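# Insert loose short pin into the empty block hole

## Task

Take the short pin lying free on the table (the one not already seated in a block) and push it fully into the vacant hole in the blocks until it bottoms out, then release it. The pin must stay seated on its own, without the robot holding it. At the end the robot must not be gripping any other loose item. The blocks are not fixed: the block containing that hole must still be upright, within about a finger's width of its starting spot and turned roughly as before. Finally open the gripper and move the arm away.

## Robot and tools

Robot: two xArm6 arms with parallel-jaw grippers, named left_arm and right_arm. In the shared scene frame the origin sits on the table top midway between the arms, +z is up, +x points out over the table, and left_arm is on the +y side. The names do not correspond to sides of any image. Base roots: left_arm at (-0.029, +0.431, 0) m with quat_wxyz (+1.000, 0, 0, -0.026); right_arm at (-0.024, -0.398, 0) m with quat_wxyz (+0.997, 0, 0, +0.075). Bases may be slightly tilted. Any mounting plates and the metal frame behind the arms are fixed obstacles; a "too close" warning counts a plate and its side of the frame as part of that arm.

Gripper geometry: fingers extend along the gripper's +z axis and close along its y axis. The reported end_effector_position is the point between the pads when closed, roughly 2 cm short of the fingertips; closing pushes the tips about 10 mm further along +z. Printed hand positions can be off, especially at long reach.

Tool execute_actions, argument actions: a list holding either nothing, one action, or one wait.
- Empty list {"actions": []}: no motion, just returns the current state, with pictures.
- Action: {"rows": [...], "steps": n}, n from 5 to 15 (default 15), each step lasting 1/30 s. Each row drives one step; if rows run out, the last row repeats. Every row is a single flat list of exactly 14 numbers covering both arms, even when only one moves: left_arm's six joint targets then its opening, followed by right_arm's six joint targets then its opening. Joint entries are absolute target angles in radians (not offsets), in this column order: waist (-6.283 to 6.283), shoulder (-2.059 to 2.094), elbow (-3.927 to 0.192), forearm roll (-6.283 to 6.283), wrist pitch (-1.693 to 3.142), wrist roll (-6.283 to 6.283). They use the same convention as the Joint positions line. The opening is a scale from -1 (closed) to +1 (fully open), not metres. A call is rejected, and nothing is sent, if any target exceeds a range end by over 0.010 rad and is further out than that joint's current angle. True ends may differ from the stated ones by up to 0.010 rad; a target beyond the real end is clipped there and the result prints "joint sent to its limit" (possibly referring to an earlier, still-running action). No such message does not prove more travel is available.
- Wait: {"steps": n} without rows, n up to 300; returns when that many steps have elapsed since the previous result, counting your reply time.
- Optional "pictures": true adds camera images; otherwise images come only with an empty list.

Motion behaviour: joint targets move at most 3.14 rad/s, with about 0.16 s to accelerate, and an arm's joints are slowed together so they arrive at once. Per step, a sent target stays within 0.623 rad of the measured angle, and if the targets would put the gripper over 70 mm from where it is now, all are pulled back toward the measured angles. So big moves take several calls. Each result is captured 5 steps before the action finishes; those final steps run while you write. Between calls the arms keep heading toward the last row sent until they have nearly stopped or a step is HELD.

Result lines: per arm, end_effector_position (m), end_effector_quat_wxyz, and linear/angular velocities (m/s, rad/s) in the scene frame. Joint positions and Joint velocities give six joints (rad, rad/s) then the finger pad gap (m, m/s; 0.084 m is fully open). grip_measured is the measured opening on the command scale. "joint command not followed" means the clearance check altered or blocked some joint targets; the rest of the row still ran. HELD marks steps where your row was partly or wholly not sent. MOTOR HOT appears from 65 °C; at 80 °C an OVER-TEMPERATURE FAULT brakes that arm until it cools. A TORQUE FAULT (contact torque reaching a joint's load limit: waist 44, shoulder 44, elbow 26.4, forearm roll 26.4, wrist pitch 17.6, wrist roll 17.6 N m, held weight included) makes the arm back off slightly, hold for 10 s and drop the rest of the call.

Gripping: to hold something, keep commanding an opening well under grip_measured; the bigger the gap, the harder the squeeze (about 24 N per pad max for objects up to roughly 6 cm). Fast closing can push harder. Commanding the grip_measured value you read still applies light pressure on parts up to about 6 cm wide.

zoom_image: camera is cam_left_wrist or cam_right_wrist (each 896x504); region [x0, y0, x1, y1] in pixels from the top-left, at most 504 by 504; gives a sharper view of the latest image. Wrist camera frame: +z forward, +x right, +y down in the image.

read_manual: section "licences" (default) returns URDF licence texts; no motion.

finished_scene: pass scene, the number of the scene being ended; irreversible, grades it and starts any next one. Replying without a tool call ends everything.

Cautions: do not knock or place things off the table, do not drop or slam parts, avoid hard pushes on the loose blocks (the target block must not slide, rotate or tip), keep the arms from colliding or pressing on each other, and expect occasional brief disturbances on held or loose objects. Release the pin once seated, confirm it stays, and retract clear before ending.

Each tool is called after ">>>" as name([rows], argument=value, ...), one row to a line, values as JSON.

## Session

>>> execute_actions(actions=[])

Scene clock: 0.00 s of 4690.00 s.
left_arm: end_effector_position=(+0.2501, +0.5947, +0.2374) grip_measured=+1.00 end_effector_quat_wxyz=(+0.087, -0.059, +0.949, -0.297) end_effector_velocity=(-0.000, -0.001, -0.001) end_effector_angular_velocity=(-0.003, +0.003, -0.000) | right_arm: end_effector_position=(+0.5602, -0.3194, +0.3018) grip_measured=+1.00 end_effector_quat_wxyz=(+0.607, +0.776, +0.167, -0.032) end_effector_velocity=(-0.000, +0.000, +0.001) end_effector_angular_velocity=(+0.001, -0.000, +0.000)
Joint positions: left_arm=[ 0.969 -0.294 -0.81  -0.521  1.491 -2.202  0.084] | right_arm=[ 0.406  0.673 -1.866 -1.167  1.824  0.218  0.084]
Joint velocities: left_arm=[-0.001  0.002  0.002 -0.     0.    -0.001 -0.   ] | right_arm=[ 0.    -0.001  0.     0.001  0.    -0.001 -0.   ]

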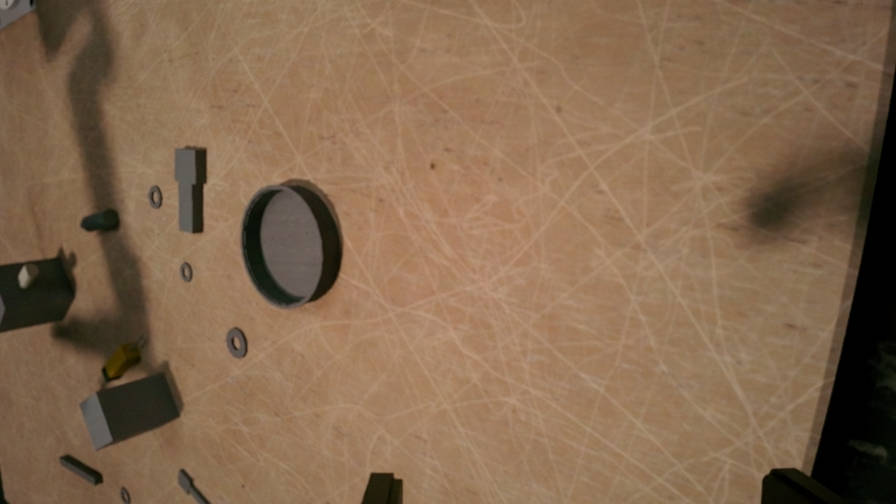

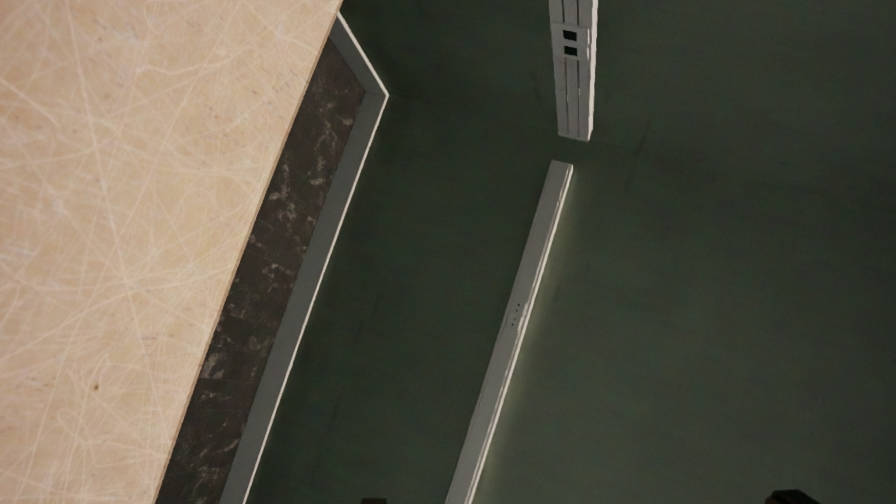

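>>> execute_actions([
  {"rows": [[-0.56,-0.22,-1.40,0,1.62,-0.612,1, 0.503,-0.2066,-1.4159,0,1.6225,0.653,1]], "steps": 15},
])

>>> execute_actions([
  {"steps": 30},
], pictures=true)

Scene clock: 0.63 s of 4690.00 s.
left_arm: end_effector_position=(+0.3152, +0.5581, +0.3115) grip_measured=+1.00 end_effector_quat_wxyz=(+0.046, +0.376, +0.914, -0.147) end_effector_velocity=(+0.242, -0.311, +0.228) end_effector_angular_velocity=(+0.844, -0.583, -3.216) | right_arm: end_effector_position=(+0.4660, -0.2707, +0.3392) grip_measured=+1.00 end_effector_quat_wxyz=(+0.396, +0.914, +0.082, +0.045) end_effector_velocity=(-0.379, +0.208, +0.213) end_effector_angular_velocity=(+2.096, -0.405, -0.445)
Joint positions: left_arm=[ 0.577 -0.256 -1.118 -0.252  1.557 -1.808  0.084] | right_arm=[ 0.46   0.258 -1.622 -0.746  1.714  0.456  0.084]
Joint velocities: left_arm=[-1.561  0.107 -0.828  0.732  0.183  1.54  -0.   ] | right_arm=[ 0.132 -1.529  0.625  1.661 -0.285  0.625  0.   ]
Steps of this call (steps 1 to 9: nothing new was sent; steps 10 to 19: the first 10 steps of this action). Readings (joint positions):
10: left_arm=[0.969 -0.294 -0.811 -0.520 1.491 -2.201] | right_arm=[0.406 0.673 -1.866 -1.166 1.823 0.219]
11: left_arm=[0.961 -0.292 -0.818 -0.512 1.493 -2.191] | right_arm=[0.407 0.665 -1.858 -1.157 1.820 0.226]
13: left_arm=[0.896 -0.282 -0.876 -0.455 1.508 -2.122] | right_arm=[0.415 0.604 -1.803 -1.088 1.797 0.274]
17: left_arm=[0.682 -0.264 -1.057 -0.306 1.543 -1.912] | right_arm=[0.450 0.365 -1.668 -0.854 1.735 0.410]
19: the state above

Scene clock: 1.63 s of 4690.00 s.
left_arm: end_effector_position=(+0.3025, +0.1995, +0.3988) grip_measured=+1.00 end_effector_quat_wxyz=(-0.000, +1.000, +0.002, -0.000) end_effector_velocity=(+0.001, +0.000, -0.002) end_effector_angular_velocity=(+0.006, +0.003, -0.013) | right_arm: end_effector_position=(+0.3001, -0.1506, +0.3998) grip_measured=+1.00 end_effector_quat_wxyz=(+0.000, +1.000, -0.000, -0.000) end_effector_velocity=(-0.001, +0.000, +0.002) end_effector_angular_velocity=(+0.004, -0.002, +0.001)
Joint positions: left_arm=[-0.557 -0.22  -1.399  0.     1.62  -0.613  0.084] | right_arm=[ 0.503 -0.206 -1.416 -0.     1.623  0.653  0.084]
Joint velocities: left_arm=[ 0.     0.004  0.001  0.003  0.     0.013 -0.   ] | right_arm=[ 0.001 -0.005 -0.     0.002  0.    -0.     0.   ]
Kept back: nothing.
Steps of this call (steps 1 to 5: the last 5 steps of your previous action; steps 6 to 30: the robot went on to your last target). Readings (joint positions):
1: left_arm=[0.526 -0.253 -1.145 -0.228 1.563 -1.757] | right_arm=[0.465 0.208 -1.602 -0.689 1.704 0.476]
2: left_arm=[0.474 -0.250 -1.168 -0.208 1.568 -1.706] | right_arm=[0.469 0.161 -1.583 -0.629 1.696 0.495]
4: left_arm=[0.373 -0.245 -1.208 -0.172 1.577 -1.606] | right_arm=[0.476 0.079 -1.547 -0.505 1.680 0.530]
8: left_arm=[0.178 -0.237 -1.266 -0.120 1.590 -1.411] | right_arm=[0.490 -0.062 -1.481 -0.253 1.651 0.591]
30: the state above

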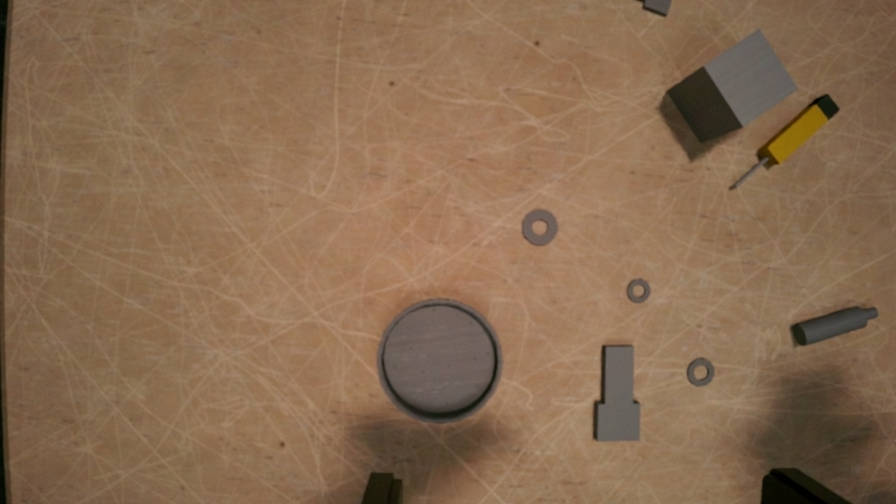

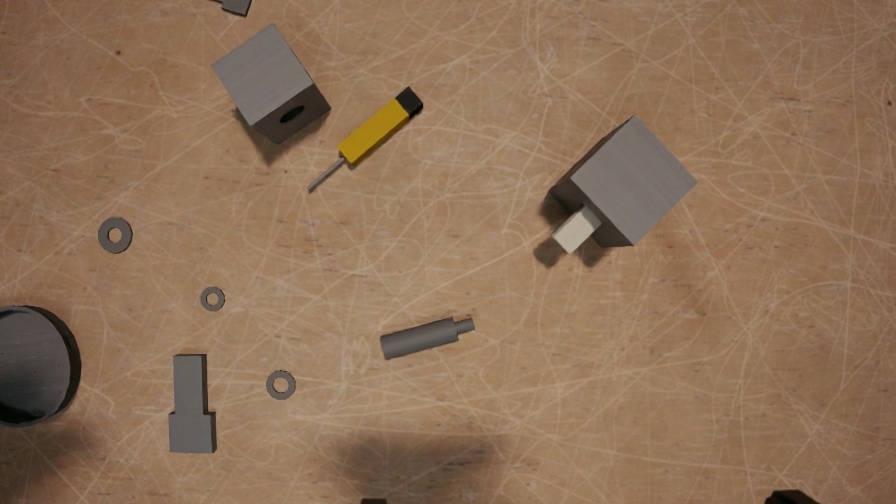

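>>> zoom_image(camera="cam_right_wrist", region=[190, 10, 440, 210])

>>> zoom_image(camera="cam_right_wrist", region=[360, 290, 500, 380])

Region (190, 10, 440, 210) of cam_right_wrist's 896x504 image, scaled by 2.016, with more detail than that image has; it fills the top 403 rows of this view, and the rest is white.

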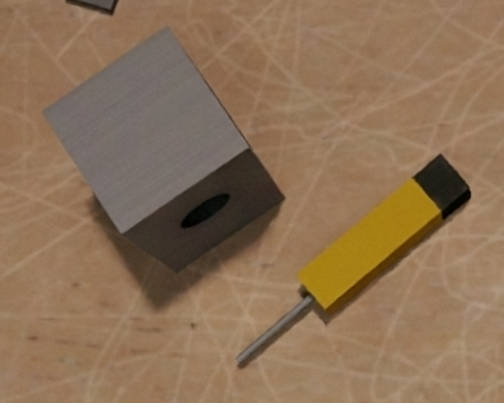

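Region (360, 290, 500, 380) of cam_right_wrist's 896x504 image, scaled by 3.600, with more detail than that image has; it fills the top 324 rows of this view, and the rest is white.

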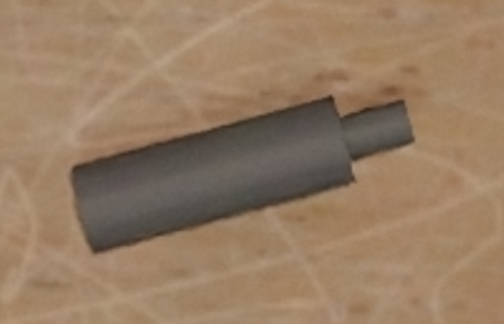

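>>> execute_actions([
  {"rows": [[-0.4,0.1,-0.9,0,-1.219,0,1, 0.56,-0.02,-1.13,0,1.15,2.075,1]], "steps": 14},
])

>>> execute_actions([
  {"rows": [[-0.4,0.1,-0.9,0,-1.219,0,1, 0.6191,0.1643,-0.8448,0,0.6806,2.075,1]], "steps": 15},
])

>>> execute_actions([
  {"steps": 15},
], pictures=true)

Scene clock: 3.67 s of 4690.00 s.
left_arm: end_effector_position=(+0.3483, +0.1993, +0.2846) grip_measured=+1.00 end_effector_quat_wxyz=(-0.009, +0.996, -0.088, -0.018) end_effector_velocity=(+0.192, +0.018, -0.468) end_effector_angular_velocity=(-0.088, -0.070, -0.715) | right_arm: end_effector_position=(+0.3245, -0.1144, +0.3093) grip_measured=+1.00 end_effector_quat_wxyz=(+0.002, +0.983, -0.185, -0.001) end_effector_velocity=(+0.065, +0.130, -0.391) end_effector_angular_velocity=(-0.006, -0.009, -2.237)
Joint positions: left_arm=[-0.498 -0.096 -1.206 -0.     1.342 -0.375  0.084] | right_arm=[ 0.534 -0.104 -1.26   0.     1.368  1.056  0.084]
Joint velocities: left_arm=[ 0.261  0.518  0.797  0.001 -1.421  0.977  0.   ] | right_arm=[ 0.133  0.434  0.652 -0.    -1.089  2.37   0.   ]
Steps of this call (steps 1 to 15: the robot went on to your last target; steps 16 to 52: nothing new was sent; steps 53 to 61: the first 9 steps of this action). Readings (joint positions):
53: left_arm=[-0.560 -0.220 -1.399 -0.000 1.619 -0.611] | right_arm=[0.503 -0.206 -1.416 -0.000 1.622 0.654]
54: left_arm=[-0.558 -0.217 -1.395 -0.000 1.609 -0.601] | right_arm=[0.504 -0.205 -1.413 -0.000 1.614 0.664]
56: left_arm=[-0.543 -0.193 -1.354 -0.000 1.546 -0.541] | right_arm=[0.510 -0.189 -1.387 -0.000 1.561 0.733]
60: left_arm=[-0.507 -0.113 -1.233 -0.000 1.388 -0.408] | right_arm=[0.529 -0.119 -1.282 0.000 1.405 0.981]
61: the state above

Scene clock: 4.17 s of 4690.00 s.
left_arm: end_effector_position=(+0.5129, +0.1642, +0.2279) grip_measured=+1.00 end_effector_quat_wxyz=(+0.081, +0.916, -0.204, +0.335) end_effector_velocity=(+0.298, -0.132, +0.488) end_effector_angular_velocity=(-0.964, -2.118, -0.061) | right_arm: end_effector_position=(+0.3149, -0.0818, +0.1161) grip_measured=+1.00 end_effector_quat_wxyz=(-0.000, +0.807, -0.591, +0.000) end_effector_velocity=(-0.133, -0.006, -0.491) end_effector_angular_velocity=(-0.009, +0.011, -0.417)
Joint positions: left_arm=[-0.405  0.09  -0.917 -0.     0.124 -0.02   0.084] | right_arm=[ 0.601  0.109 -0.931 -0.     0.822  2.016  0.084]
Joint velocities: left_arm=[ 0.022  0.025  0.052 -0.    -2.403  0.109  0.   ] | right_arm=[ 0.185  0.575  0.881  0.002 -1.442  0.601 -0.   ]
Steps of this call (steps 1 to 5: the last 5 steps of your previous action; steps 6 to 15: the first 10 steps of this action). Readings (joint positions):
6: left_arm=[-0.448 0.006 -1.047 0.000 0.974 -0.183] | right_arm=[0.554 -0.037 -1.157 0.000 1.199 1.641]
7: left_arm=[-0.439 0.023 -1.022 0.000 0.887 -0.151] | right_arm=[0.556 -0.031 -1.147 0.000 1.180 1.738]
9: left_arm=[-0.424 0.053 -0.974 0.000 0.692 -0.094] | right_arm=[0.565 -0.008 -1.111 -0.000 1.104 1.887]
13: left_arm=[-0.407 0.087 -0.922 0.000 0.293 -0.031] | right_arm=[0.589 0.071 -0.989 0.000 0.918 1.980]
15: the state above

Scene clock: 4.67 s of 4690.00 s.
left_arm: end_effector_position=(+0.5183, +0.1645, +0.4951) grip_measured=+1.00 end_effector_quat_wxyz=(+0.177, +0.604, -0.139, +0.764) end_effector_velocity=(-0.250, +0.125, +0.468) end_effector_angular_velocity=(-0.910, -1.899, +0.008) | right_arm: end_effector_position=(+0.3004, -0.0845, +0.0706) grip_measured=+1.00 end_effector_quat_wxyz=(-0.001, +0.794, -0.608, +0.000) end_effector_velocity=(-0.004, -0.003, -0.005) end_effector_angular_velocity=(-0.009, +0.009, +0.001)
Joint positions: left_arm=[-0.401  0.098 -0.902  0.    -1.    -0.002  0.084] | right_arm=[ 0.619  0.163 -0.846 -0.     0.681  2.075  0.084]
Joint velocities: left_arm=[ 0.005  0.012  0.017 -0.    -2.134  0.014  0.   ] | right_arm=[ 0.002  0.006  0.007 -0.    -0.     0.001  0.   ]
Kept back: nothing.
Steps of this call (steps 1 to 5: the last 5 steps of your previous action; steps 6 to 15: the robot went on to your last target). Readings (joint positions):
1: left_arm=[-0.404 0.091 -0.915 -0.000 0.044 -0.017] | right_arm=[0.607 0.128 -0.902 0.000 0.775 2.035]
2: left_arm=[-0.404 0.091 -0.914 0.000 -0.034 -0.014] | right_arm=[0.613 0.145 -0.875 0.000 0.735 2.052]
4: left_arm=[-0.403 0.093 -0.911 0.000 -0.188 -0.010] | right_arm=[0.618 0.164 -0.845 0.000 0.697 2.069]
8: left_arm=[-0.402 0.095 -0.906 0.000 -0.488 -0.006] | right_arm=[0.619 0.162 -0.848 -0.000 0.681 2.074]
15: the state above

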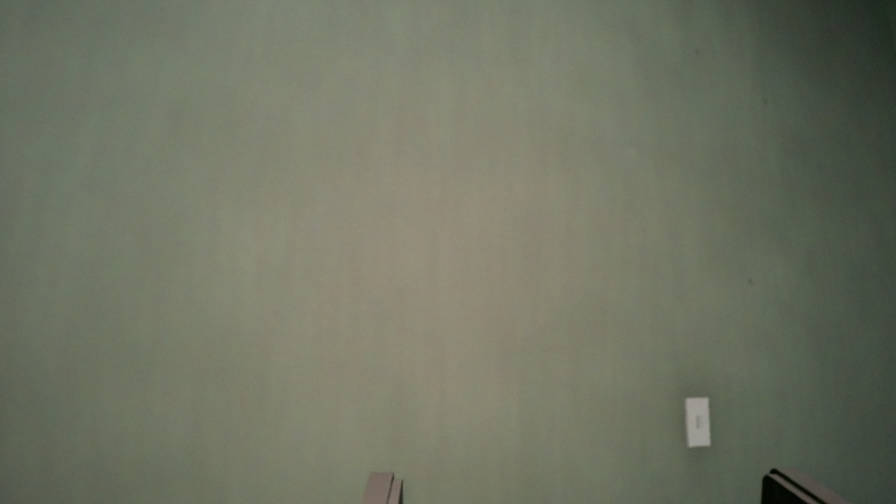

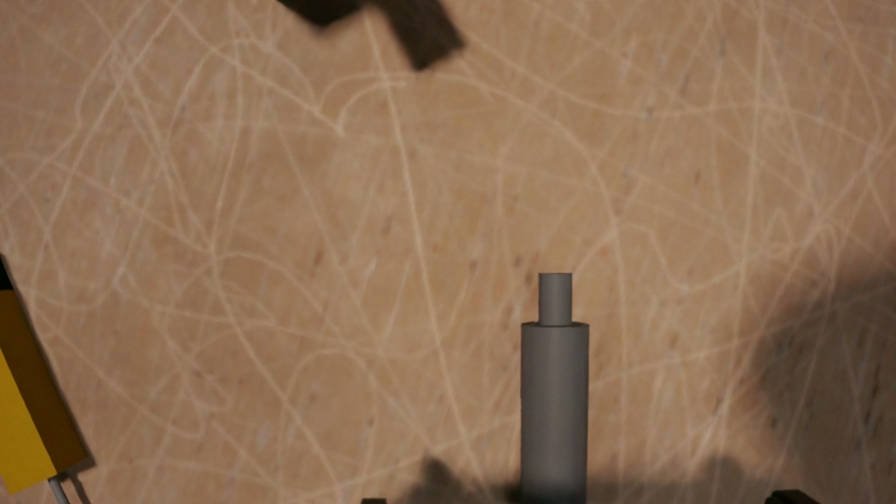

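>>> execute_actions([
  {"rows": [[-0.4,0.1,-0.9,0,-1.219,0,1, 0.6192,0.1731,-0.8433,0,0.6703,2.0743,1],[-0.4,0.1,-0.9,0,-1.219,0,1, 0.6193,0.1840,-0.8415,0,0.6575,2.0734,1],[-0.4,0.1,-0.9,0,-1.219,0,1, 0.6194,0.1972,-0.8392,0,0.6421,2.0723,0.8],[-0.4,0.1,-0.9,0,-1.219,0,1, 0.6196,0.2103,-0.8370,0,0.6267,2.0712,0.6],[-0.4,0.1,-0.9,0,-1.219,0,1, 0.6197,0.2235,-0.8348,0,0.6113,2.0701,0.4],[-0.4,0.1,-0.9,0,-1.219,0,1, 0.6198,0.2366,-0.8325,0,0.5959,2.0691,0.2],[-0.4,0.1,-0.9,0,-1.219,0,1, 0.6199,0.2487,-0.8305,0,0.5818,2.0681,0.1],[-0.4,0.1,-0.9,0,-1.219,0,1, 0.6200,0.2586,-0.8288,0,0.5703,2.0673,0.1],[-0.4,0.1,-0.9,0,-1.219,0,1, 0.6201,0.2651,-0.8277,0,0.5626,2.0667,0.1],[-0.4,0.1,-0.9,0,-1.219,0,1, 0.6201,0.2695,-0.8269,0,0.5574,2.0664,0.1],[-0.4,0.1,-0.9,0,-1.219,0,1, 0.6202,0.2728,-0.8264,0,0.5536,2.0661,0.1],[-0.4,0.1,-0.9,0,-1.219,0,1, 0.6202,0.2739,-0.8262,0,0.5523,2.066,0.1]], "steps": 15},
])

>>> execute_actions([
  {"rows": [[-0.4,0.1,-0.9,0,-1.219,0,1, 0.6202,0.2739,-0.8262,0,0.5523,2.066,-0.1],[-0.4,0.1,-0.9,0,-1.219,0,1, 0.6202,0.2739,-0.8262,0,0.5523,2.066,-0.3],[-0.4,0.1,-0.9,0,-1.219,0,1, 0.6202,0.2739,-0.8262,0,0.5523,2.066,-0.4],[-0.4,0.1,-0.9,0,-1.219,0,1, 0.6202,0.2739,-0.8262,0,0.5523,2.066,-0.45],[-0.4,0.1,-0.9,0,-1.219,0,1, 0.6202,0.2739,-0.8262,0,0.5523,2.066,-0.5],[-0.4,0.1,-0.9,0,-1.219,0,1, 0.6202,0.2739,-0.8262,0,0.5523,2.066,-0.55],[-0.4,0.1,-0.9,0,-1.219,0,1, 0.6202,0.2739,-0.8262,0,0.5523,2.066,-0.6],[-0.4,0.1,-0.9,0,-1.219,0,1, 0.6202,0.2739,-0.8262,0,0.5523,2.066,-0.7],[-0.4,0.1,-0.9,0,-1.219,0,1, 0.6202,0.2739,-0.8262,0,0.5523,2.066,-0.85],[-0.4,0.1,-0.9,0,-1.219,0,1, 0.6202,0.2739,-0.8262,0,0.5523,2.066,-1]], "steps": 15},
], pictures=true)

Scene clock: 6.00 s of 4690.00 s.
left_arm: end_effector_position=(+0.4883, +0.1795, +0.5392) grip_measured=+1.00 end_effector_quat_wxyz=(+0.190, +0.519, -0.119, +0.825) end_effector_velocity=(-0.000, +0.000, +0.001) end_effector_angular_velocity=(-0.001, -0.000, +0.000) | right_arm: end_effector_position=(+0.2986, -0.0856, +0.0312) grip_measured=+0.09 end_effector_quat_wxyz=(+0.002, +0.797, -0.604, -0.000) end_effector_velocity=(-0.013, -0.011, -0.119) end_effector_angular_velocity=(-0.021, +0.020, +0.026)
Joint positions: left_arm=[-0.4    0.1   -0.9    0.    -1.219 -0.     0.084] | right_arm=[ 0.62   0.255 -0.828  0.     0.577  2.068  0.048]
Joint velocities: left_arm=[ 0.    -0.001 -0.     0.     0.    -0.001  0.   ] | right_arm=[ 0.002  0.276  0.056 -0.002 -0.302 -0.022 -0.002]
Steps of this call (steps 1 to 30: the robot went on to your last target; steps 31 to 40: the first 10 steps of this action). Readings (joint positions):
31: left_arm=[-0.400 0.100 -0.900 -0.000 -1.219 -0.000] | right_arm=[0.619 0.165 -0.845 -0.000 0.680 2.075]
32: left_arm=[-0.400 0.100 -0.900 -0.000 -1.219 -0.000] | right_arm=[0.619 0.167 -0.845 -0.000 0.676 2.075]
34: left_arm=[-0.400 0.100 -0.900 0.000 -1.219 -0.000] | right_arm=[0.619 0.182 -0.843 -0.000 0.657 2.073]
38: left_arm=[-0.400 0.100 -0.900 -0.000 -1.219 -0.000] | right_arm=[0.620 0.232 -0.833 0.000 0.602 2.069]
40: the state above

Scene clock: 6.50 s of 4690.00 s.
left_arm: end_effector_position=(+0.4883, +0.1795, +0.5392) grip_measured=+1.00 end_effector_quat_wxyz=(+0.190, +0.519, -0.119, +0.825) end_effector_velocity=(+0.000, -0.000, -0.001) end_effector_angular_velocity=(+0.001, +0.001, -0.000) | right_arm: end_effector_position=(+0.2992, -0.0848, +0.0244) grip_measured=-0.56 end_effector_quat_wxyz=(-0.000, +0.797, -0.604, +0.000) end_effector_velocity=(-0.000, -0.001, -0.001) end_effector_angular_velocity=(-0.002, +0.002, +0.002)
Joint positions: left_arm=[-0.4    0.1   -0.9   -0.    -1.219  0.     0.084] | right_arm=[ 0.62   0.273 -0.827  0.     0.552  2.066  0.02 ]
Joint velocities: left_arm=[-0.     0.001  0.001 -0.     0.     0.001  0.   ] | right_arm=[-0.     0.002  0.    -0.001  0.    -0.002  0.   ]
Steps of this call (steps 1 to 5: the last 5 steps of your previous action; steps 6 to 15: the first 10 steps of this action). Readings (joint positions):
6: left_arm=[-0.400 0.100 -0.900 -0.000 -1.219 0.000] | right_arm=[0.620 0.273 -0.826 -0.000 0.553 2.066]
7: left_arm=[-0.400 0.100 -0.900 -0.000 -1.219 0.000] | right_arm=[0.620 0.273 -0.827 -0.000 0.553 2.066]
9: left_arm=[-0.400 0.100 -0.900 -0.000 -1.219 0.000] | right_arm=[0.620 0.273 -0.827 -0.000 0.552 2.066]
13: left_arm=[-0.400 0.100 -0.900 0.000 -1.219 -0.000] | right_arm=[0.620 0.273 -0.827 0.000 0.552 2.066]
15: the state above

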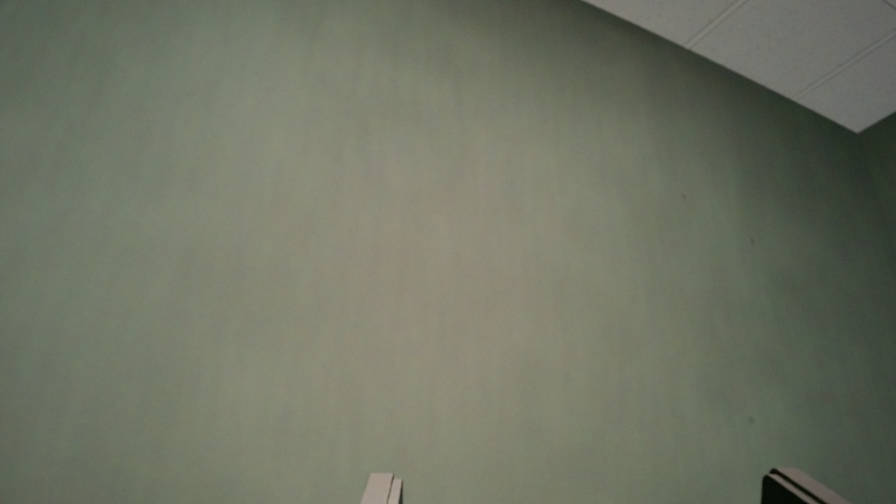

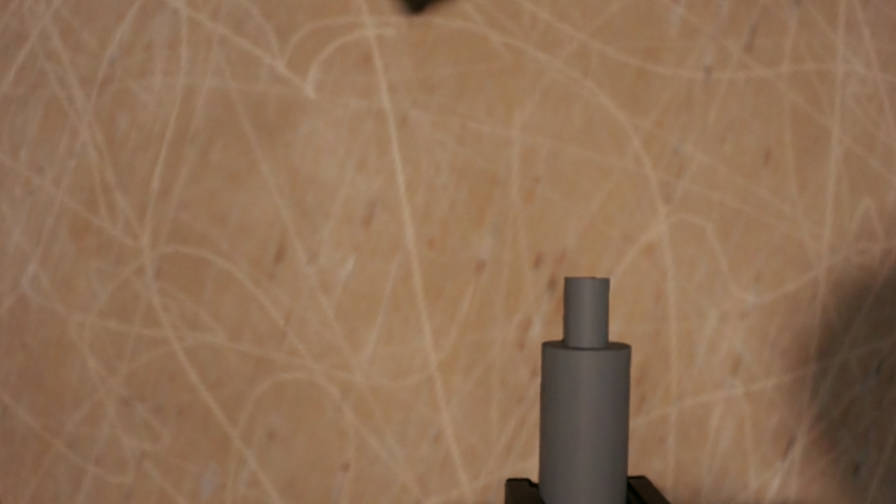

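>>> execute_actions([
  {"rows": [[-0.4,0.3,-0.53,0,-1.219,0,1, 0.62,0.255,-0.829,0,0.574,2.066,-1],[-0.4,0.3,-0.53,0,-1.219,0,1, 0.62,0.23,-0.834,0,0.604,2.066,-1],[-0.4,0.3,-0.53,0,-1.219,0,1, 0.62,0.2,-0.839,0,0.639,2.066,-1],[-0.4,0.3,-0.53,0,-1.219,0,1, 0.6191,0.1643,-0.8448,0,0.6806,2.066,-1],[-0.4,0.3,-0.53,0,-1.219,0,1, 0.6191,0.1643,-0.8448,0,0.6806,2.066,-1],[-0.4,0.3,-0.53,0,-1.219,0,1, 0.6191,0.1643,-0.8448,0,0.6806,2.066,-1],[-0.4,0.3,-0.53,0,-1.219,0,1, 0.6191,0.1643,-0.8448,0,0.6806,2.066,-1],[-0.4,0.3,-0.53,0,-1.219,0,1, 0.6191,0.1643,-0.8448,0,0.6806,0.17,-1]], "steps": 15},
])

>>> execute_actions([
  {"rows": [[-0.4,0.3,-0.53,0,-1.219,0,1, 0.6191,0.1643,-0.8448,0,0.6806,0.17,-1]], "steps": 15},
])

>>> execute_actions([
  {"rows": [[-0.4,0.3,-0.53,0,-1.219,0,1, 0.6143,0.1797,-0.8659,0,0.6863,0.1651,-1],[-0.4,0.3,-0.53,0,-1.219,0,1, 0.6075,0.2012,-0.8954,0,0.6943,0.1583,-1],[-0.4,0.3,-0.53,0,-1.219,0,1, 0.5998,0.2258,-0.9292,0,0.7034,0.1505,-1],[-0.4,0.3,-0.53,0,-1.219,0,1, 0.5911,0.2535,-0.9672,0,0.7137,0.1417,-1],[-0.4,0.3,-0.53,0,-1.219,0,1, 0.5824,0.2812,-1.0052,0,0.7240,0.1330,-1],[-0.4,0.3,-0.53,0,-1.219,0,1, 0.5737,0.3089,-1.0431,0,0.7343,0.1242,-1],[-0.4,0.3,-0.53,0,-1.219,0,1, 0.5650,0.3366,-1.0811,0,0.7446,0.1154,-1],[-0.4,0.3,-0.53,0,-1.219,0,1, 0.5563,0.3643,-1.1191,0,0.7548,0.1066,-1],[-0.4,0.3,-0.53,0,-1.219,0,1, 0.5476,0.3920,-1.1571,0,0.7651,0.0979,-1],[-0.5,0.36,-0.53,0,-1.219,0,1, 0.5399,0.4166,-1.1908,0,0.7743,0.0900,-1],[-0.6,0.43,-0.53,0,-1.219,0,1, 0.5331,0.4381,-1.2204,0,0.7823,0.0832,-1],[-0.7,0.5,-0.53,0,-1.219,0,1, 0.5283,0.4535,-1.2415,0,0.7880,0.0784,-1],[-0.873,0.614,-0.53,0,-1.219,0,1, 0.5249,0.4643,-1.2562,0,0.7920,0.0749,-1],[-0.873,0.614,-0.53,0,-1.219,0,1, 0.5232,0.4697,-1.2636,0,0.7940,0.0732,-1],[-0.873,0.614,-0.53,0,-1.219,0,1, 0.5225,0.4720,-1.2668,0,0.7948,0.0725,-1]], "steps": 15},
])

>>> execute_actions([
  {"steps": 28},
], pictures=true)

Scene clock: 8.03 s of 4690.00 s.
left_arm: end_effector_position=(+0.4903, +0.1785, +0.3614) grip_measured=+1.00 end_effector_quat_wxyz=(+0.167, +0.652, -0.150, +0.724) end_effector_velocity=(-0.089, +0.043, -0.650) end_effector_angular_velocity=(+0.564, +1.163, -0.001) | right_arm: end_effector_position=(+0.3018, -0.0830, +0.0719) grip_measured=-0.56 end_effector_quat_wxyz=(-0.004, +0.808, -0.589, +0.001) end_effector_velocity=(-0.039, -0.038, -0.041) end_effector_angular_velocity=(-0.116, +0.109, +1.016)
Joint positions: left_arm=[-0.4    0.221 -0.677  0.    -1.219 -0.     0.084] | right_arm=[ 0.619  0.163 -0.848 -0.     0.677  2.03   0.02 ]
Joint velocities: left_arm=[-0.001  0.458  0.832  0.     0.002 -0.001 -0.   ] | right_arm=[-0.001  0.023  0.073 -0.     0.063 -1.017  0.   ]
Steps of this call (steps 1 to 5: the last 5 steps of your previous action; steps 6 to 15: the robot went on to your last target; steps 16 to 36: nothing new was sent; steps 37 to 46: the first 10 steps of this action). Readings (joint positions):
37: left_arm=[-0.400 0.100 -0.899 -0.000 -1.219 0.000] | right_arm=[0.620 0.273 -0.826 0.000 0.553 2.066]
38: left_arm=[-0.400 0.103 -0.893 -0.000 -1.220 0.000] | right_arm=[0.620 0.269 -0.826 -0.000 0.560 2.066]
40: left_arm=[-0.400 0.127 -0.845 -0.000 -1.220 0.000] | right_arm=[0.620 0.242 -0.827 0.000 0.598 2.066]
44: left_arm=[-0.400 0.191 -0.732 -0.000 -1.219 -0.000] | right_arm=[0.619 0.167 -0.849 -0.000 0.671 2.065]
46: the state above

Scene clock: 8.53 s of 4690.00 s.
left_arm: end_effector_position=(+0.4640, +0.1913, +0.2535) grip_measured=+1.00 end_effector_quat_wxyz=(+0.149, +0.729, -0.168, +0.647) end_effector_velocity=(-0.003, +0.002, -0.011) end_effector_angular_velocity=(+0.011, +0.022, +0.000) | right_arm: end_effector_position=(+0.2999, -0.0848, +0.0699) grip_measured=-0.56 end_effector_quat_wxyz=(+0.000, +0.997, +0.083, -0.000) end_effector_velocity=(+0.000, +0.001, +0.001) end_effector_angular_velocity=(+0.003, +0.000, +3.124)
Joint positions: left_arm=[-0.4    0.299 -0.532 -0.    -1.219  0.     0.084] | right_arm=[ 0.619  0.165 -0.845 -0.     0.681  0.604  0.02 ]
Joint velocities: left_arm=[ 0.001  0.008  0.015  0.     0.002 -0.     0.   ] | right_arm=[ 0.001 -0.001 -0.001  0.002 -0.    -3.125 -0.   ]
Steps of this call (steps 1 to 5: the last 5 steps of your previous action; steps 6 to 15: the first 10 steps of this action). Readings (joint positions):
6: left_arm=[-0.400 0.299 -0.534 0.000 -1.218 -0.000] | right_arm=[0.619 0.166 -0.844 0.000 0.681 1.542]
7: left_arm=[-0.400 0.301 -0.530 0.000 -1.218 -0.000] | right_arm=[0.619 0.165 -0.844 -0.000 0.681 1.439]
9: left_arm=[-0.400 0.299 -0.532 0.000 -1.219 0.000] | right_arm=[0.619 0.165 -0.845 -0.000 0.681 1.231]
13: left_arm=[-0.400 0.298 -0.533 -0.000 -1.219 0.000] | right_arm=[0.619 0.165 -0.845 -0.000 0.681 0.813]
15: the state above

Scene clock: 9.03 s of 4690.00 s.
left_arm: end_effector_position=(+0.4635, +0.1912, +0.2519) grip_measured=+1.00 end_effector_quat_wxyz=(+0.149, +0.730, -0.168, +0.646) end_effector_velocity=(-0.015, -0.033, -0.017) end_effector_angular_velocity=(+0.009, +0.024, -0.061) | right_arm: end_effector_position=(+0.3628, -0.0637, +0.0672) grip_measured=-0.56 end_effector_quat_wxyz=(-0.000, +0.956, +0.295, +0.001) end_effector_velocity=(+0.283, +0.071, -0.035) end_effector_angular_velocity=(-0.004, +0.004, +0.001)
Joint positions: left_arm=[-0.401  0.3   -0.53  -0.    -1.219 -0.     0.084] | right_arm=[ 0.563  0.341 -1.089 -0.     0.746  0.115  0.02 ]
Joint velocities: left_arm=[-0.071  0.039 -0.006 -0.01  -0.008  0.     0.   ] | right_arm=[-0.257  0.815 -1.107 -0.     0.298 -0.258 -0.   ]
Steps of this call (steps 1 to 5: the last 5 steps of your previous action; steps 6 to 15: the first 10 steps of this action). Readings (joint positions):
6: left_arm=[-0.400 0.300 -0.530 -0.000 -1.219 0.000] | right_arm=[0.619 0.165 -0.845 -0.000 0.681 0.194]
7: left_arm=[-0.400 0.300 -0.530 -0.000 -1.219 0.000] | right_arm=[0.618 0.169 -0.851 0.000 0.683 0.181]
9: left_arm=[-0.400 0.300 -0.530 -0.000 -1.219 0.000] | right_arm=[0.610 0.195 -0.886 0.000 0.693 0.164]
13: left_arm=[-0.400 0.300 -0.530 -0.000 -1.219 0.000] | right_arm=[0.580 0.288 -1.015 -0.000 0.726 0.132]
15: the state above

Scene clock: 9.97 s of 4690.00 s.
left_arm: end_effector_position=(+0.2821, +0.0187, +0.0841) grip_measured=+1.00 end_effector_quat_wxyz=(+0.240, +0.754, -0.376, +0.481) end_effector_velocity=(-0.002, -0.000, -0.003) end_effector_angular_velocity=(+0.005, +0.005, -0.004) | right_arm: end_effector_position=(+0.4075, -0.0547, +0.0600) grip_measured=-0.56 end_effector_quat_wxyz=(+0.000, +0.955, +0.296, +0.000) end_effector_velocity=(-0.000, -0.000, -0.001) end_effector_angular_velocity=(+0.000, +0.001, -0.002)
Joint positions: left_arm=[-0.872  0.613 -0.53  -0.    -1.219 -0.     0.084] | right_arm=[ 0.523  0.472 -1.267  0.     0.795  0.073  0.02 ]
Joint velocities: left_arm=[-0.003  0.004  0.002  0.001  0.001 -0.001 -0.   ] | right_arm=[-0.001  0.002 -0.     0.002 -0.001  0.     0.   ]
Kept back: nothing.
Steps of this call (steps 1 to 5: the last 5 steps of your previous action; steps 6 to 28: the robot went on to your last target). Readings (joint positions):
1: left_arm=[-0.408 0.304 -0.531 -0.001 -1.219 -0.000] | right_arm=[0.555 0.368 -1.125 -0.000 0.756 0.106]
2: left_arm=[-0.430 0.317 -0.532 -0.001 -1.220 -0.000] | right_arm=[0.547 0.394 -1.161 -0.000 0.765 0.098]
4: left_arm=[-0.499 0.363 -0.532 -0.000 -1.219 -0.000] | right_arm=[0.532 0.439 -1.221 -0.000 0.781 0.084]
8: left_arm=[-0.626 0.449 -0.531 0.000 -1.219 0.000] | right_arm=[0.522 0.470 -1.263 -0.000 0.794 0.074]
28: the state above

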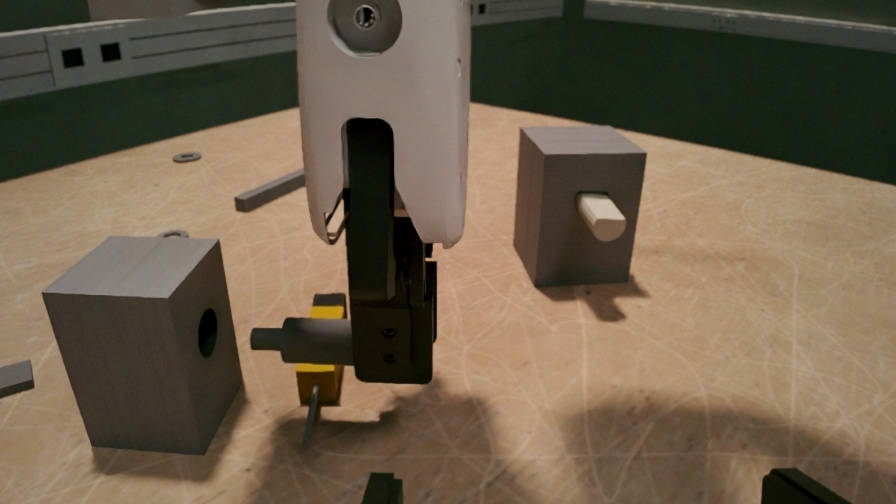

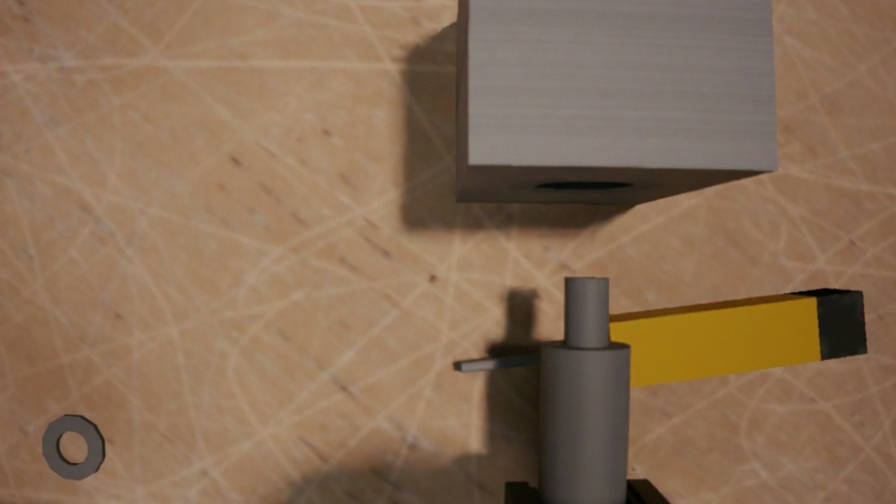

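>>> zoom_image(camera="cam_left_wrist", region=[150, 230, 450, 460])

>>> zoom_image(camera="cam_right_wrist", region=[450, 140, 790, 380])

Region (150, 230, 450, 460) of cam_left_wrist's 896x504 image, scaled by 1.680, with more detail than that image has; it fills the top 386 rows of this view, and the rest is white.

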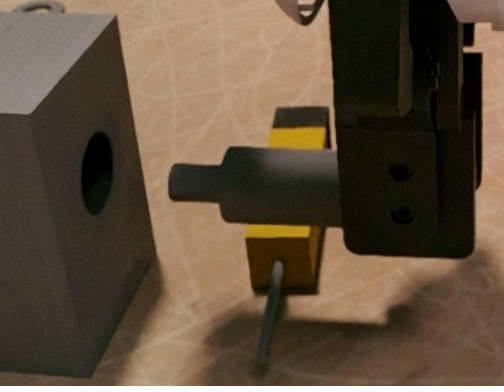

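Region (450, 140, 790, 380) of cam_right_wrist's 896x504 image, scaled by 1.482, with more detail than that image has; it fills the top 356 rows of this view, and the rest is white.

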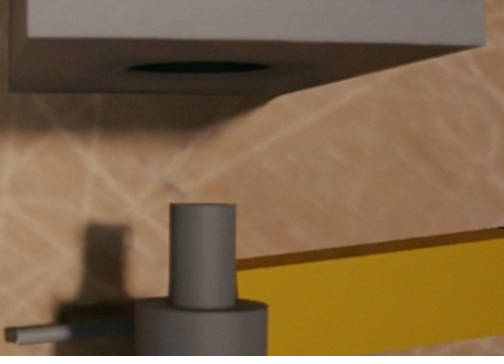

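>>> execute_actions([
  {"rows": [[-0.873,0.614,-0.53,0,-1.219,0,1, 0.52241,0.47544,-1.27274,0,0.7973,0.07193,-1],[-0.873,0.614,-0.53,0,-1.219,0,1, 0.52227,0.48059,-1.28166,0,0.80106,0.07107,-1],[-0.873,0.614,-0.53,0,-1.219,0,1, 0.52209,0.48747,-1.29354,0,0.80607,0.06993,-1],[-0.873,0.614,-0.53,0,-1.219,0,1, 0.52189,0.4952,-1.30691,0,0.8117,0.06865,-1],[-0.873,0.614,-0.53,0,-1.219,0,1, 0.52169,0.50294,-1.32028,0,0.81734,0.06737,-1],[-0.873,0.614,-0.53,0,-1.219,0,1, 0.52148,0.51067,-1.33365,0,0.82297,0.06608,-1],[-0.873,0.614,-0.53,0,-1.219,0,1, 0.52128,0.51841,-1.34702,0,0.82861,0.0648,-1],[-0.873,0.614,-0.53,0,-1.219,0,1, 0.52108,0.52614,-1.36039,0,0.83424,0.06352,-1],[-0.873,0.614,-0.53,0,-1.219,0,1, 0.52087,0.53388,-1.37376,0,0.83988,0.06223,-1],[-0.873,0.614,-0.53,0,-1.219,0,1, 0.52069,0.54075,-1.38564,0,0.84489,0.06109,-1],[-0.873,0.614,-0.53,0,-1.219,0,1, 0.52053,0.54677,-1.39604,0,0.84927,0.06009,-1],[-0.873,0.614,-0.53,0,-1.219,0,1, 0.5204,0.55192,-1.40495,0,0.85303,0.05924,-1],[-0.873,0.614,-0.53,0,-1.219,0,1, 0.52031,0.55536,-1.41089,0,0.85553,0.05867,-1],[-0.873,0.614,-0.53,0,-1.219,0,1, 0.52026,0.55708,-1.41386,0,0.85678,0.05838,-1],[-0.873,0.614,-0.53,0,-1.219,0,1, 0.52024,0.55794,-1.41535,0,0.85741,0.05824,-1]], "steps": 15},
])

>>> execute_actions([
  {"steps": 14},
], pictures=true)

>>> zoom_image(camera="cam_left_wrist", region=[160, 270, 360, 400])

Scene clock: 11.47 s of 4690.00 s.
left_arm: end_effector_position=(+0.2815, +0.0185, +0.0837) grip_measured=+1.00 end_effector_quat_wxyz=(+0.240, +0.755, -0.377, +0.481) end_effector_velocity=(+0.000, +0.000, +0.000) end_effector_angular_velocity=(+0.001, -0.001, +0.000) | right_arm: end_effector_position=(+0.4225, -0.0438, +0.0620) grip_measured=-0.56 end_effector_quat_wxyz=(-0.000, +0.954, +0.299, +0.000) end_effector_velocity=(+0.064, +0.046, +0.007) end_effector_angular_velocity=(+0.000, +0.000, +0.031)
Joint positions: left_arm=[-0.873  0.614 -0.53   0.    -1.219  0.     0.084] | right_arm=[ 0.521  0.524 -1.357 -0.     0.832  0.064  0.02 ]
Joint velocities: left_arm=[ 0.    -0.    -0.    -0.     0.001  0.001  0.   ] | right_arm=[-0.006  0.229 -0.393  0.001  0.164 -0.037 -0.   ]
Steps of this call (steps 1 to 30: the robot went on to your last target; steps 31 to 35: nothing new was sent; steps 36 to 45: the first 10 steps of this action). Readings (joint positions):
36: left_arm=[-0.873 0.614 -0.530 0.000 -1.219 -0.000] | right_arm=[0.522 0.472 -1.267 0.000 0.795 0.072]
37: left_arm=[-0.873 0.614 -0.530 -0.000 -1.219 0.000] | right_arm=[0.522 0.474 -1.269 0.000 0.796 0.072]
39: left_arm=[-0.873 0.614 -0.530 -0.000 -1.219 -0.000] | right_arm=[0.522 0.481 -1.282 0.000 0.802 0.071]
43: left_arm=[-0.873 0.614 -0.530 0.000 -1.219 0.000] | right_arm=[0.522 0.509 -1.330 -0.000 0.821 0.066]
45: the state above

Scene clock: 11.93 s of 4690.00 s.
left_arm: end_effector_position=(+0.2815, +0.0185, +0.0837) grip_measured=+1.00 end_effector_quat_wxyz=(+0.240, +0.755, -0.377, +0.481) end_effector_velocity=(+0.001, +0.000, +0.001) end_effector_angular_velocity=(-0.002, +0.000, +0.002) | right_arm: end_effector_position=(+0.4317, -0.0371, +0.0630) grip_measured=-0.56 end_effector_quat_wxyz=(+0.000, +0.954, +0.301, -0.000) end_effector_velocity=(+0.001, +0.000, -0.000) end_effector_angular_velocity=(+0.000, -0.000, +0.001)
Joint positions: left_arm=[-0.873  0.614 -0.53   0.    -1.219 -0.     0.084] | right_arm=[ 0.52   0.558 -1.415  0.     0.857  0.058  0.02 ]
Joint velocities: left_arm=[ 0.001 -0.001 -0.    -0.    -0.    -0.001 -0.   ] | right_arm=[-0.     0.002 -0.002 -0.    -0.    -0.001 -0.   ]
Kept back: nothing.
Steps of this call (steps 1 to 5: the last 5 steps of your previous action; steps 6 to 14: the robot went on to your last target). Readings (joint positions):
1: left_arm=[-0.873 0.614 -0.530 -0.000 -1.219 -0.000] | right_arm=[0.521 0.531 -1.369 -0.000 0.838 0.063]
2: left_arm=[-0.873 0.614 -0.530 0.000 -1.219 -0.000] | right_arm=[0.521 0.538 -1.381 -0.000 0.843 0.062]
4: left_arm=[-0.873 0.614 -0.530 0.000 -1.219 0.000] | right_arm=[0.520 0.550 -1.401 -0.000 0.851 0.060]
8: left_arm=[-0.873 0.614 -0.530 0.000 -1.219 -0.000] | right_arm=[0.520 0.557 -1.414 -0.000 0.857 0.058]
14: the state above

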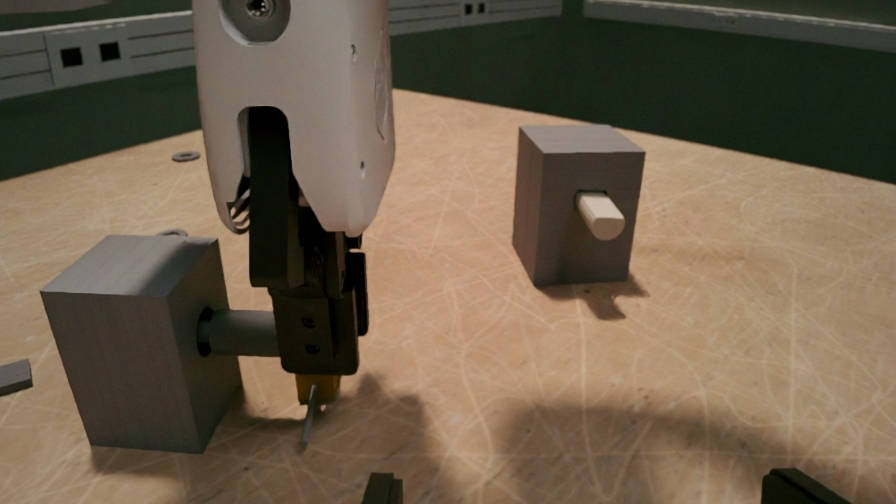

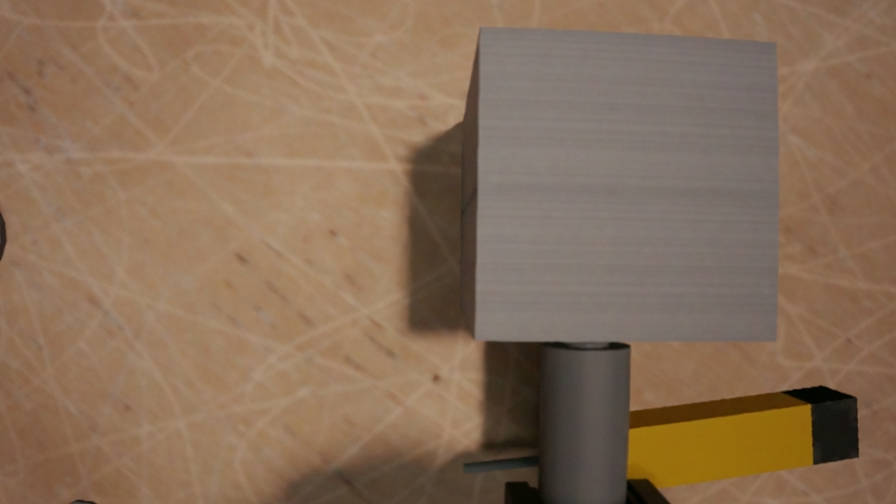

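Region (160, 270, 360, 400) of cam_left_wrist's 896x504 image, scaled by 2.520, with more detail than that image has; it fills the top 328 rows of this view, and the rest is white.

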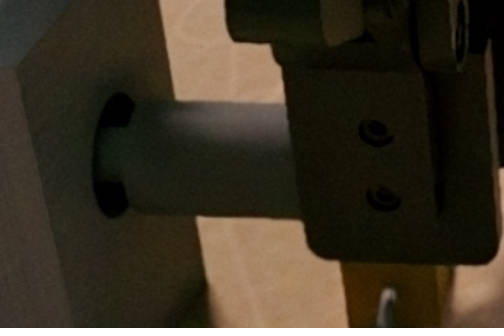

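>>> execute_actions([
  {"rows": [[-0.873,0.614,-0.53,0,-1.219,0,1, 0.52016,0.56047,-1.41955,0,0.85908,0.05816,-1],[-0.873,0.614,-0.53,0,-1.219,0,1, 0.52008,0.563,-1.42374,0,0.86074,0.05808,-1],[-0.873,0.614,-0.53,0,-1.219,0,1, 0.52001,0.56553,-1.42794,0,0.86241,0.05801,-1],[-0.873,0.614,-0.53,0,-1.219,0,1, 0.51993,0.56806,-1.43213,0,0.86407,0.05793,-1],[-0.873,0.614,-0.53,0,-1.219,0,1, 0.51985,0.57059,-1.43633,0,0.86574,0.05785,-1],[-0.873,0.614,-0.53,0,-1.219,0,1, 0.51977,0.57311,-1.44052,0,0.8674,0.05777,-1],[-0.873,0.614,-0.53,0,-1.219,0,1, 0.51969,0.57564,-1.44472,0,0.86907,0.05769,-1],[-0.873,0.614,-0.53,0,-1.219,0,1, 0.51962,0.57817,-1.44891,0,0.87073,0.05762,-1],[-0.873,0.614,-0.53,0,-1.219,0,1, 0.51954,0.5807,-1.45311,0,0.8724,0.05754,-1],[-0.873,0.614,-0.53,0,-1.219,0,1, 0.51946,0.58323,-1.4573,0,0.87406,0.05746,-1],[-0.873,0.614,-0.53,0,-1.219,0,1, 0.51938,0.58576,-1.4615,0,0.87573,0.05738,-1],[-0.873,0.614,-0.53,0,-1.219,0,1, 0.5193,0.58829,-1.46569,0,0.87739,0.0573,-1],[-0.873,0.614,-0.53,0,-1.219,0,1, 0.51923,0.59082,-1.46989,0,0.87906,0.05723,-1],[-0.873,0.614,-0.53,0,-1.219,0,1, 0.51915,0.59335,-1.47408,0,0.88072,0.05715,-1],[-0.873,0.614,-0.53,0,-1.219,0,1, 0.51907,0.59588,-1.47827,0,0.88239,0.05707,-1]], "steps": 15},
])

>>> execute_actions([
  {"steps": 12},
], pictures=true)

Scene clock: 13.13 s of 4690.00 s.
left_arm: end_effector_position=(+0.2815, +0.0185, +0.0837) grip_measured=+1.00 end_effector_quat_wxyz=(+0.240, +0.755, -0.377, +0.481) end_effector_velocity=(-0.001, -0.001, -0.000) end_effector_angular_velocity=(-0.000, +0.001, -0.002) | right_arm: end_effector_position=(+0.4370, -0.0334, +0.0631) grip_measured=-0.56 end_effector_quat_wxyz=(-0.000, +0.954, +0.301, +0.000) end_effector_velocity=(+0.019, +0.014, +0.000) end_effector_angular_velocity=(-0.000, -0.000, +0.001)
Joint positions: left_arm=[-0.873  0.614 -0.53  -0.    -1.219 -0.     0.084] | right_arm=[ 0.52   0.578 -1.448 -0.     0.871  0.058  0.02 ]
Joint velocities: left_arm=[-0.002  0.     0.    -0.     0.    -0.001 -0.   ] | right_arm=[-0.002  0.075 -0.125 -0.001  0.049 -0.003  0.   ]
Steps of this call (steps 1 to 26: the robot went on to your last target; steps 27 to 36: the first 10 steps of this action). Readings (joint positions):
27: left_arm=[-0.873 0.614 -0.530 0.000 -1.219 -0.000] | right_arm=[0.520 0.558 -1.416 0.000 0.858 0.058]
28: left_arm=[-0.873 0.614 -0.530 -0.000 -1.219 0.000] | right_arm=[0.520 0.559 -1.417 0.000 0.858 0.058]
30: left_arm=[-0.873 0.614 -0.530 0.000 -1.219 -0.000] | right_arm=[0.520 0.563 -1.424 0.000 0.861 0.058]
34: left_arm=[-0.873 0.614 -0.530 -0.000 -1.219 0.000] | right_arm=[0.520 0.573 -1.440 -0.000 0.867 0.058]
36: the state above

Scene clock: 13.53 s of 4690.00 s.
left_arm: end_effector_position=(+0.2815, +0.0185, +0.0837) grip_measured=+1.00 end_effector_quat_wxyz=(+0.240, +0.755, -0.377, +0.481) end_effector_velocity=(+0.000, +0.000, -0.000) end_effector_angular_velocity=(+0.001, -0.000, +0.000) | right_arm: end_effector_position=(+0.4416, -0.0302, +0.0632) grip_measured=-0.56 end_effector_quat_wxyz=(+0.000, +0.954, +0.301, -0.000) end_effector_velocity=(+0.000, +0.000, +0.001) end_effector_angular_velocity=(+0.000, -0.001, -0.000)
Joint positions: left_arm=[-0.873  0.614 -0.53   0.    -1.219  0.     0.084] | right_arm=[ 0.519  0.596 -1.478  0.     0.882  0.057  0.02 ]
Joint velocities: left_arm=[ 0.001  0.     0.     0.     0.     0.001 -0.   ] | right_arm=[ 0.    -0.    -0.001  0.     0.001  0.001 -0.   ]
Kept back: nothing.
Steps of this call (steps 1 to 5: the last 5 steps of your previous action; steps 6 to 12: the robot went on to your last target). Readings (joint positions):
1: left_arm=[-0.873 0.614 -0.530 -0.000 -1.219 0.000] | right_arm=[0.520 0.580 -1.453 -0.000 0.872 0.058]
2: left_arm=[-0.873 0.614 -0.530 0.000 -1.219 -0.000] | right_arm=[0.519 0.583 -1.457 -0.000 0.874 0.057]
4: left_arm=[-0.873 0.614 -0.530 -0.000 -1.219 0.000] | right_arm=[0.519 0.588 -1.465 -0.000 0.877 0.057]
8: left_arm=[-0.873 0.614 -0.530 0.000 -1.219 -0.000] | right_arm=[0.519 0.595 -1.477 -0.000 0.882 0.057]
12: the state above

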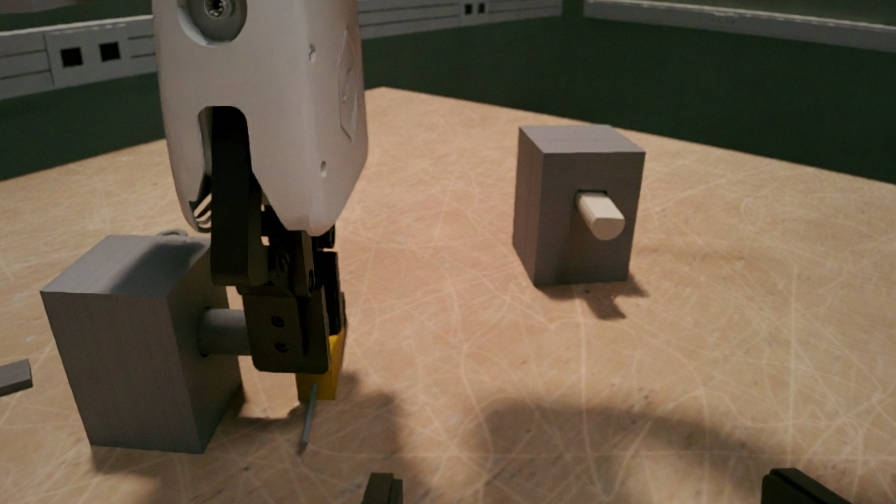

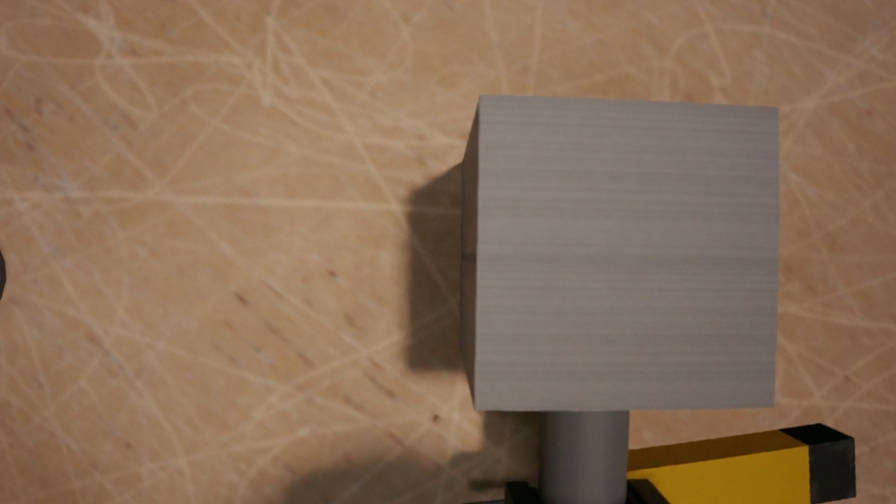

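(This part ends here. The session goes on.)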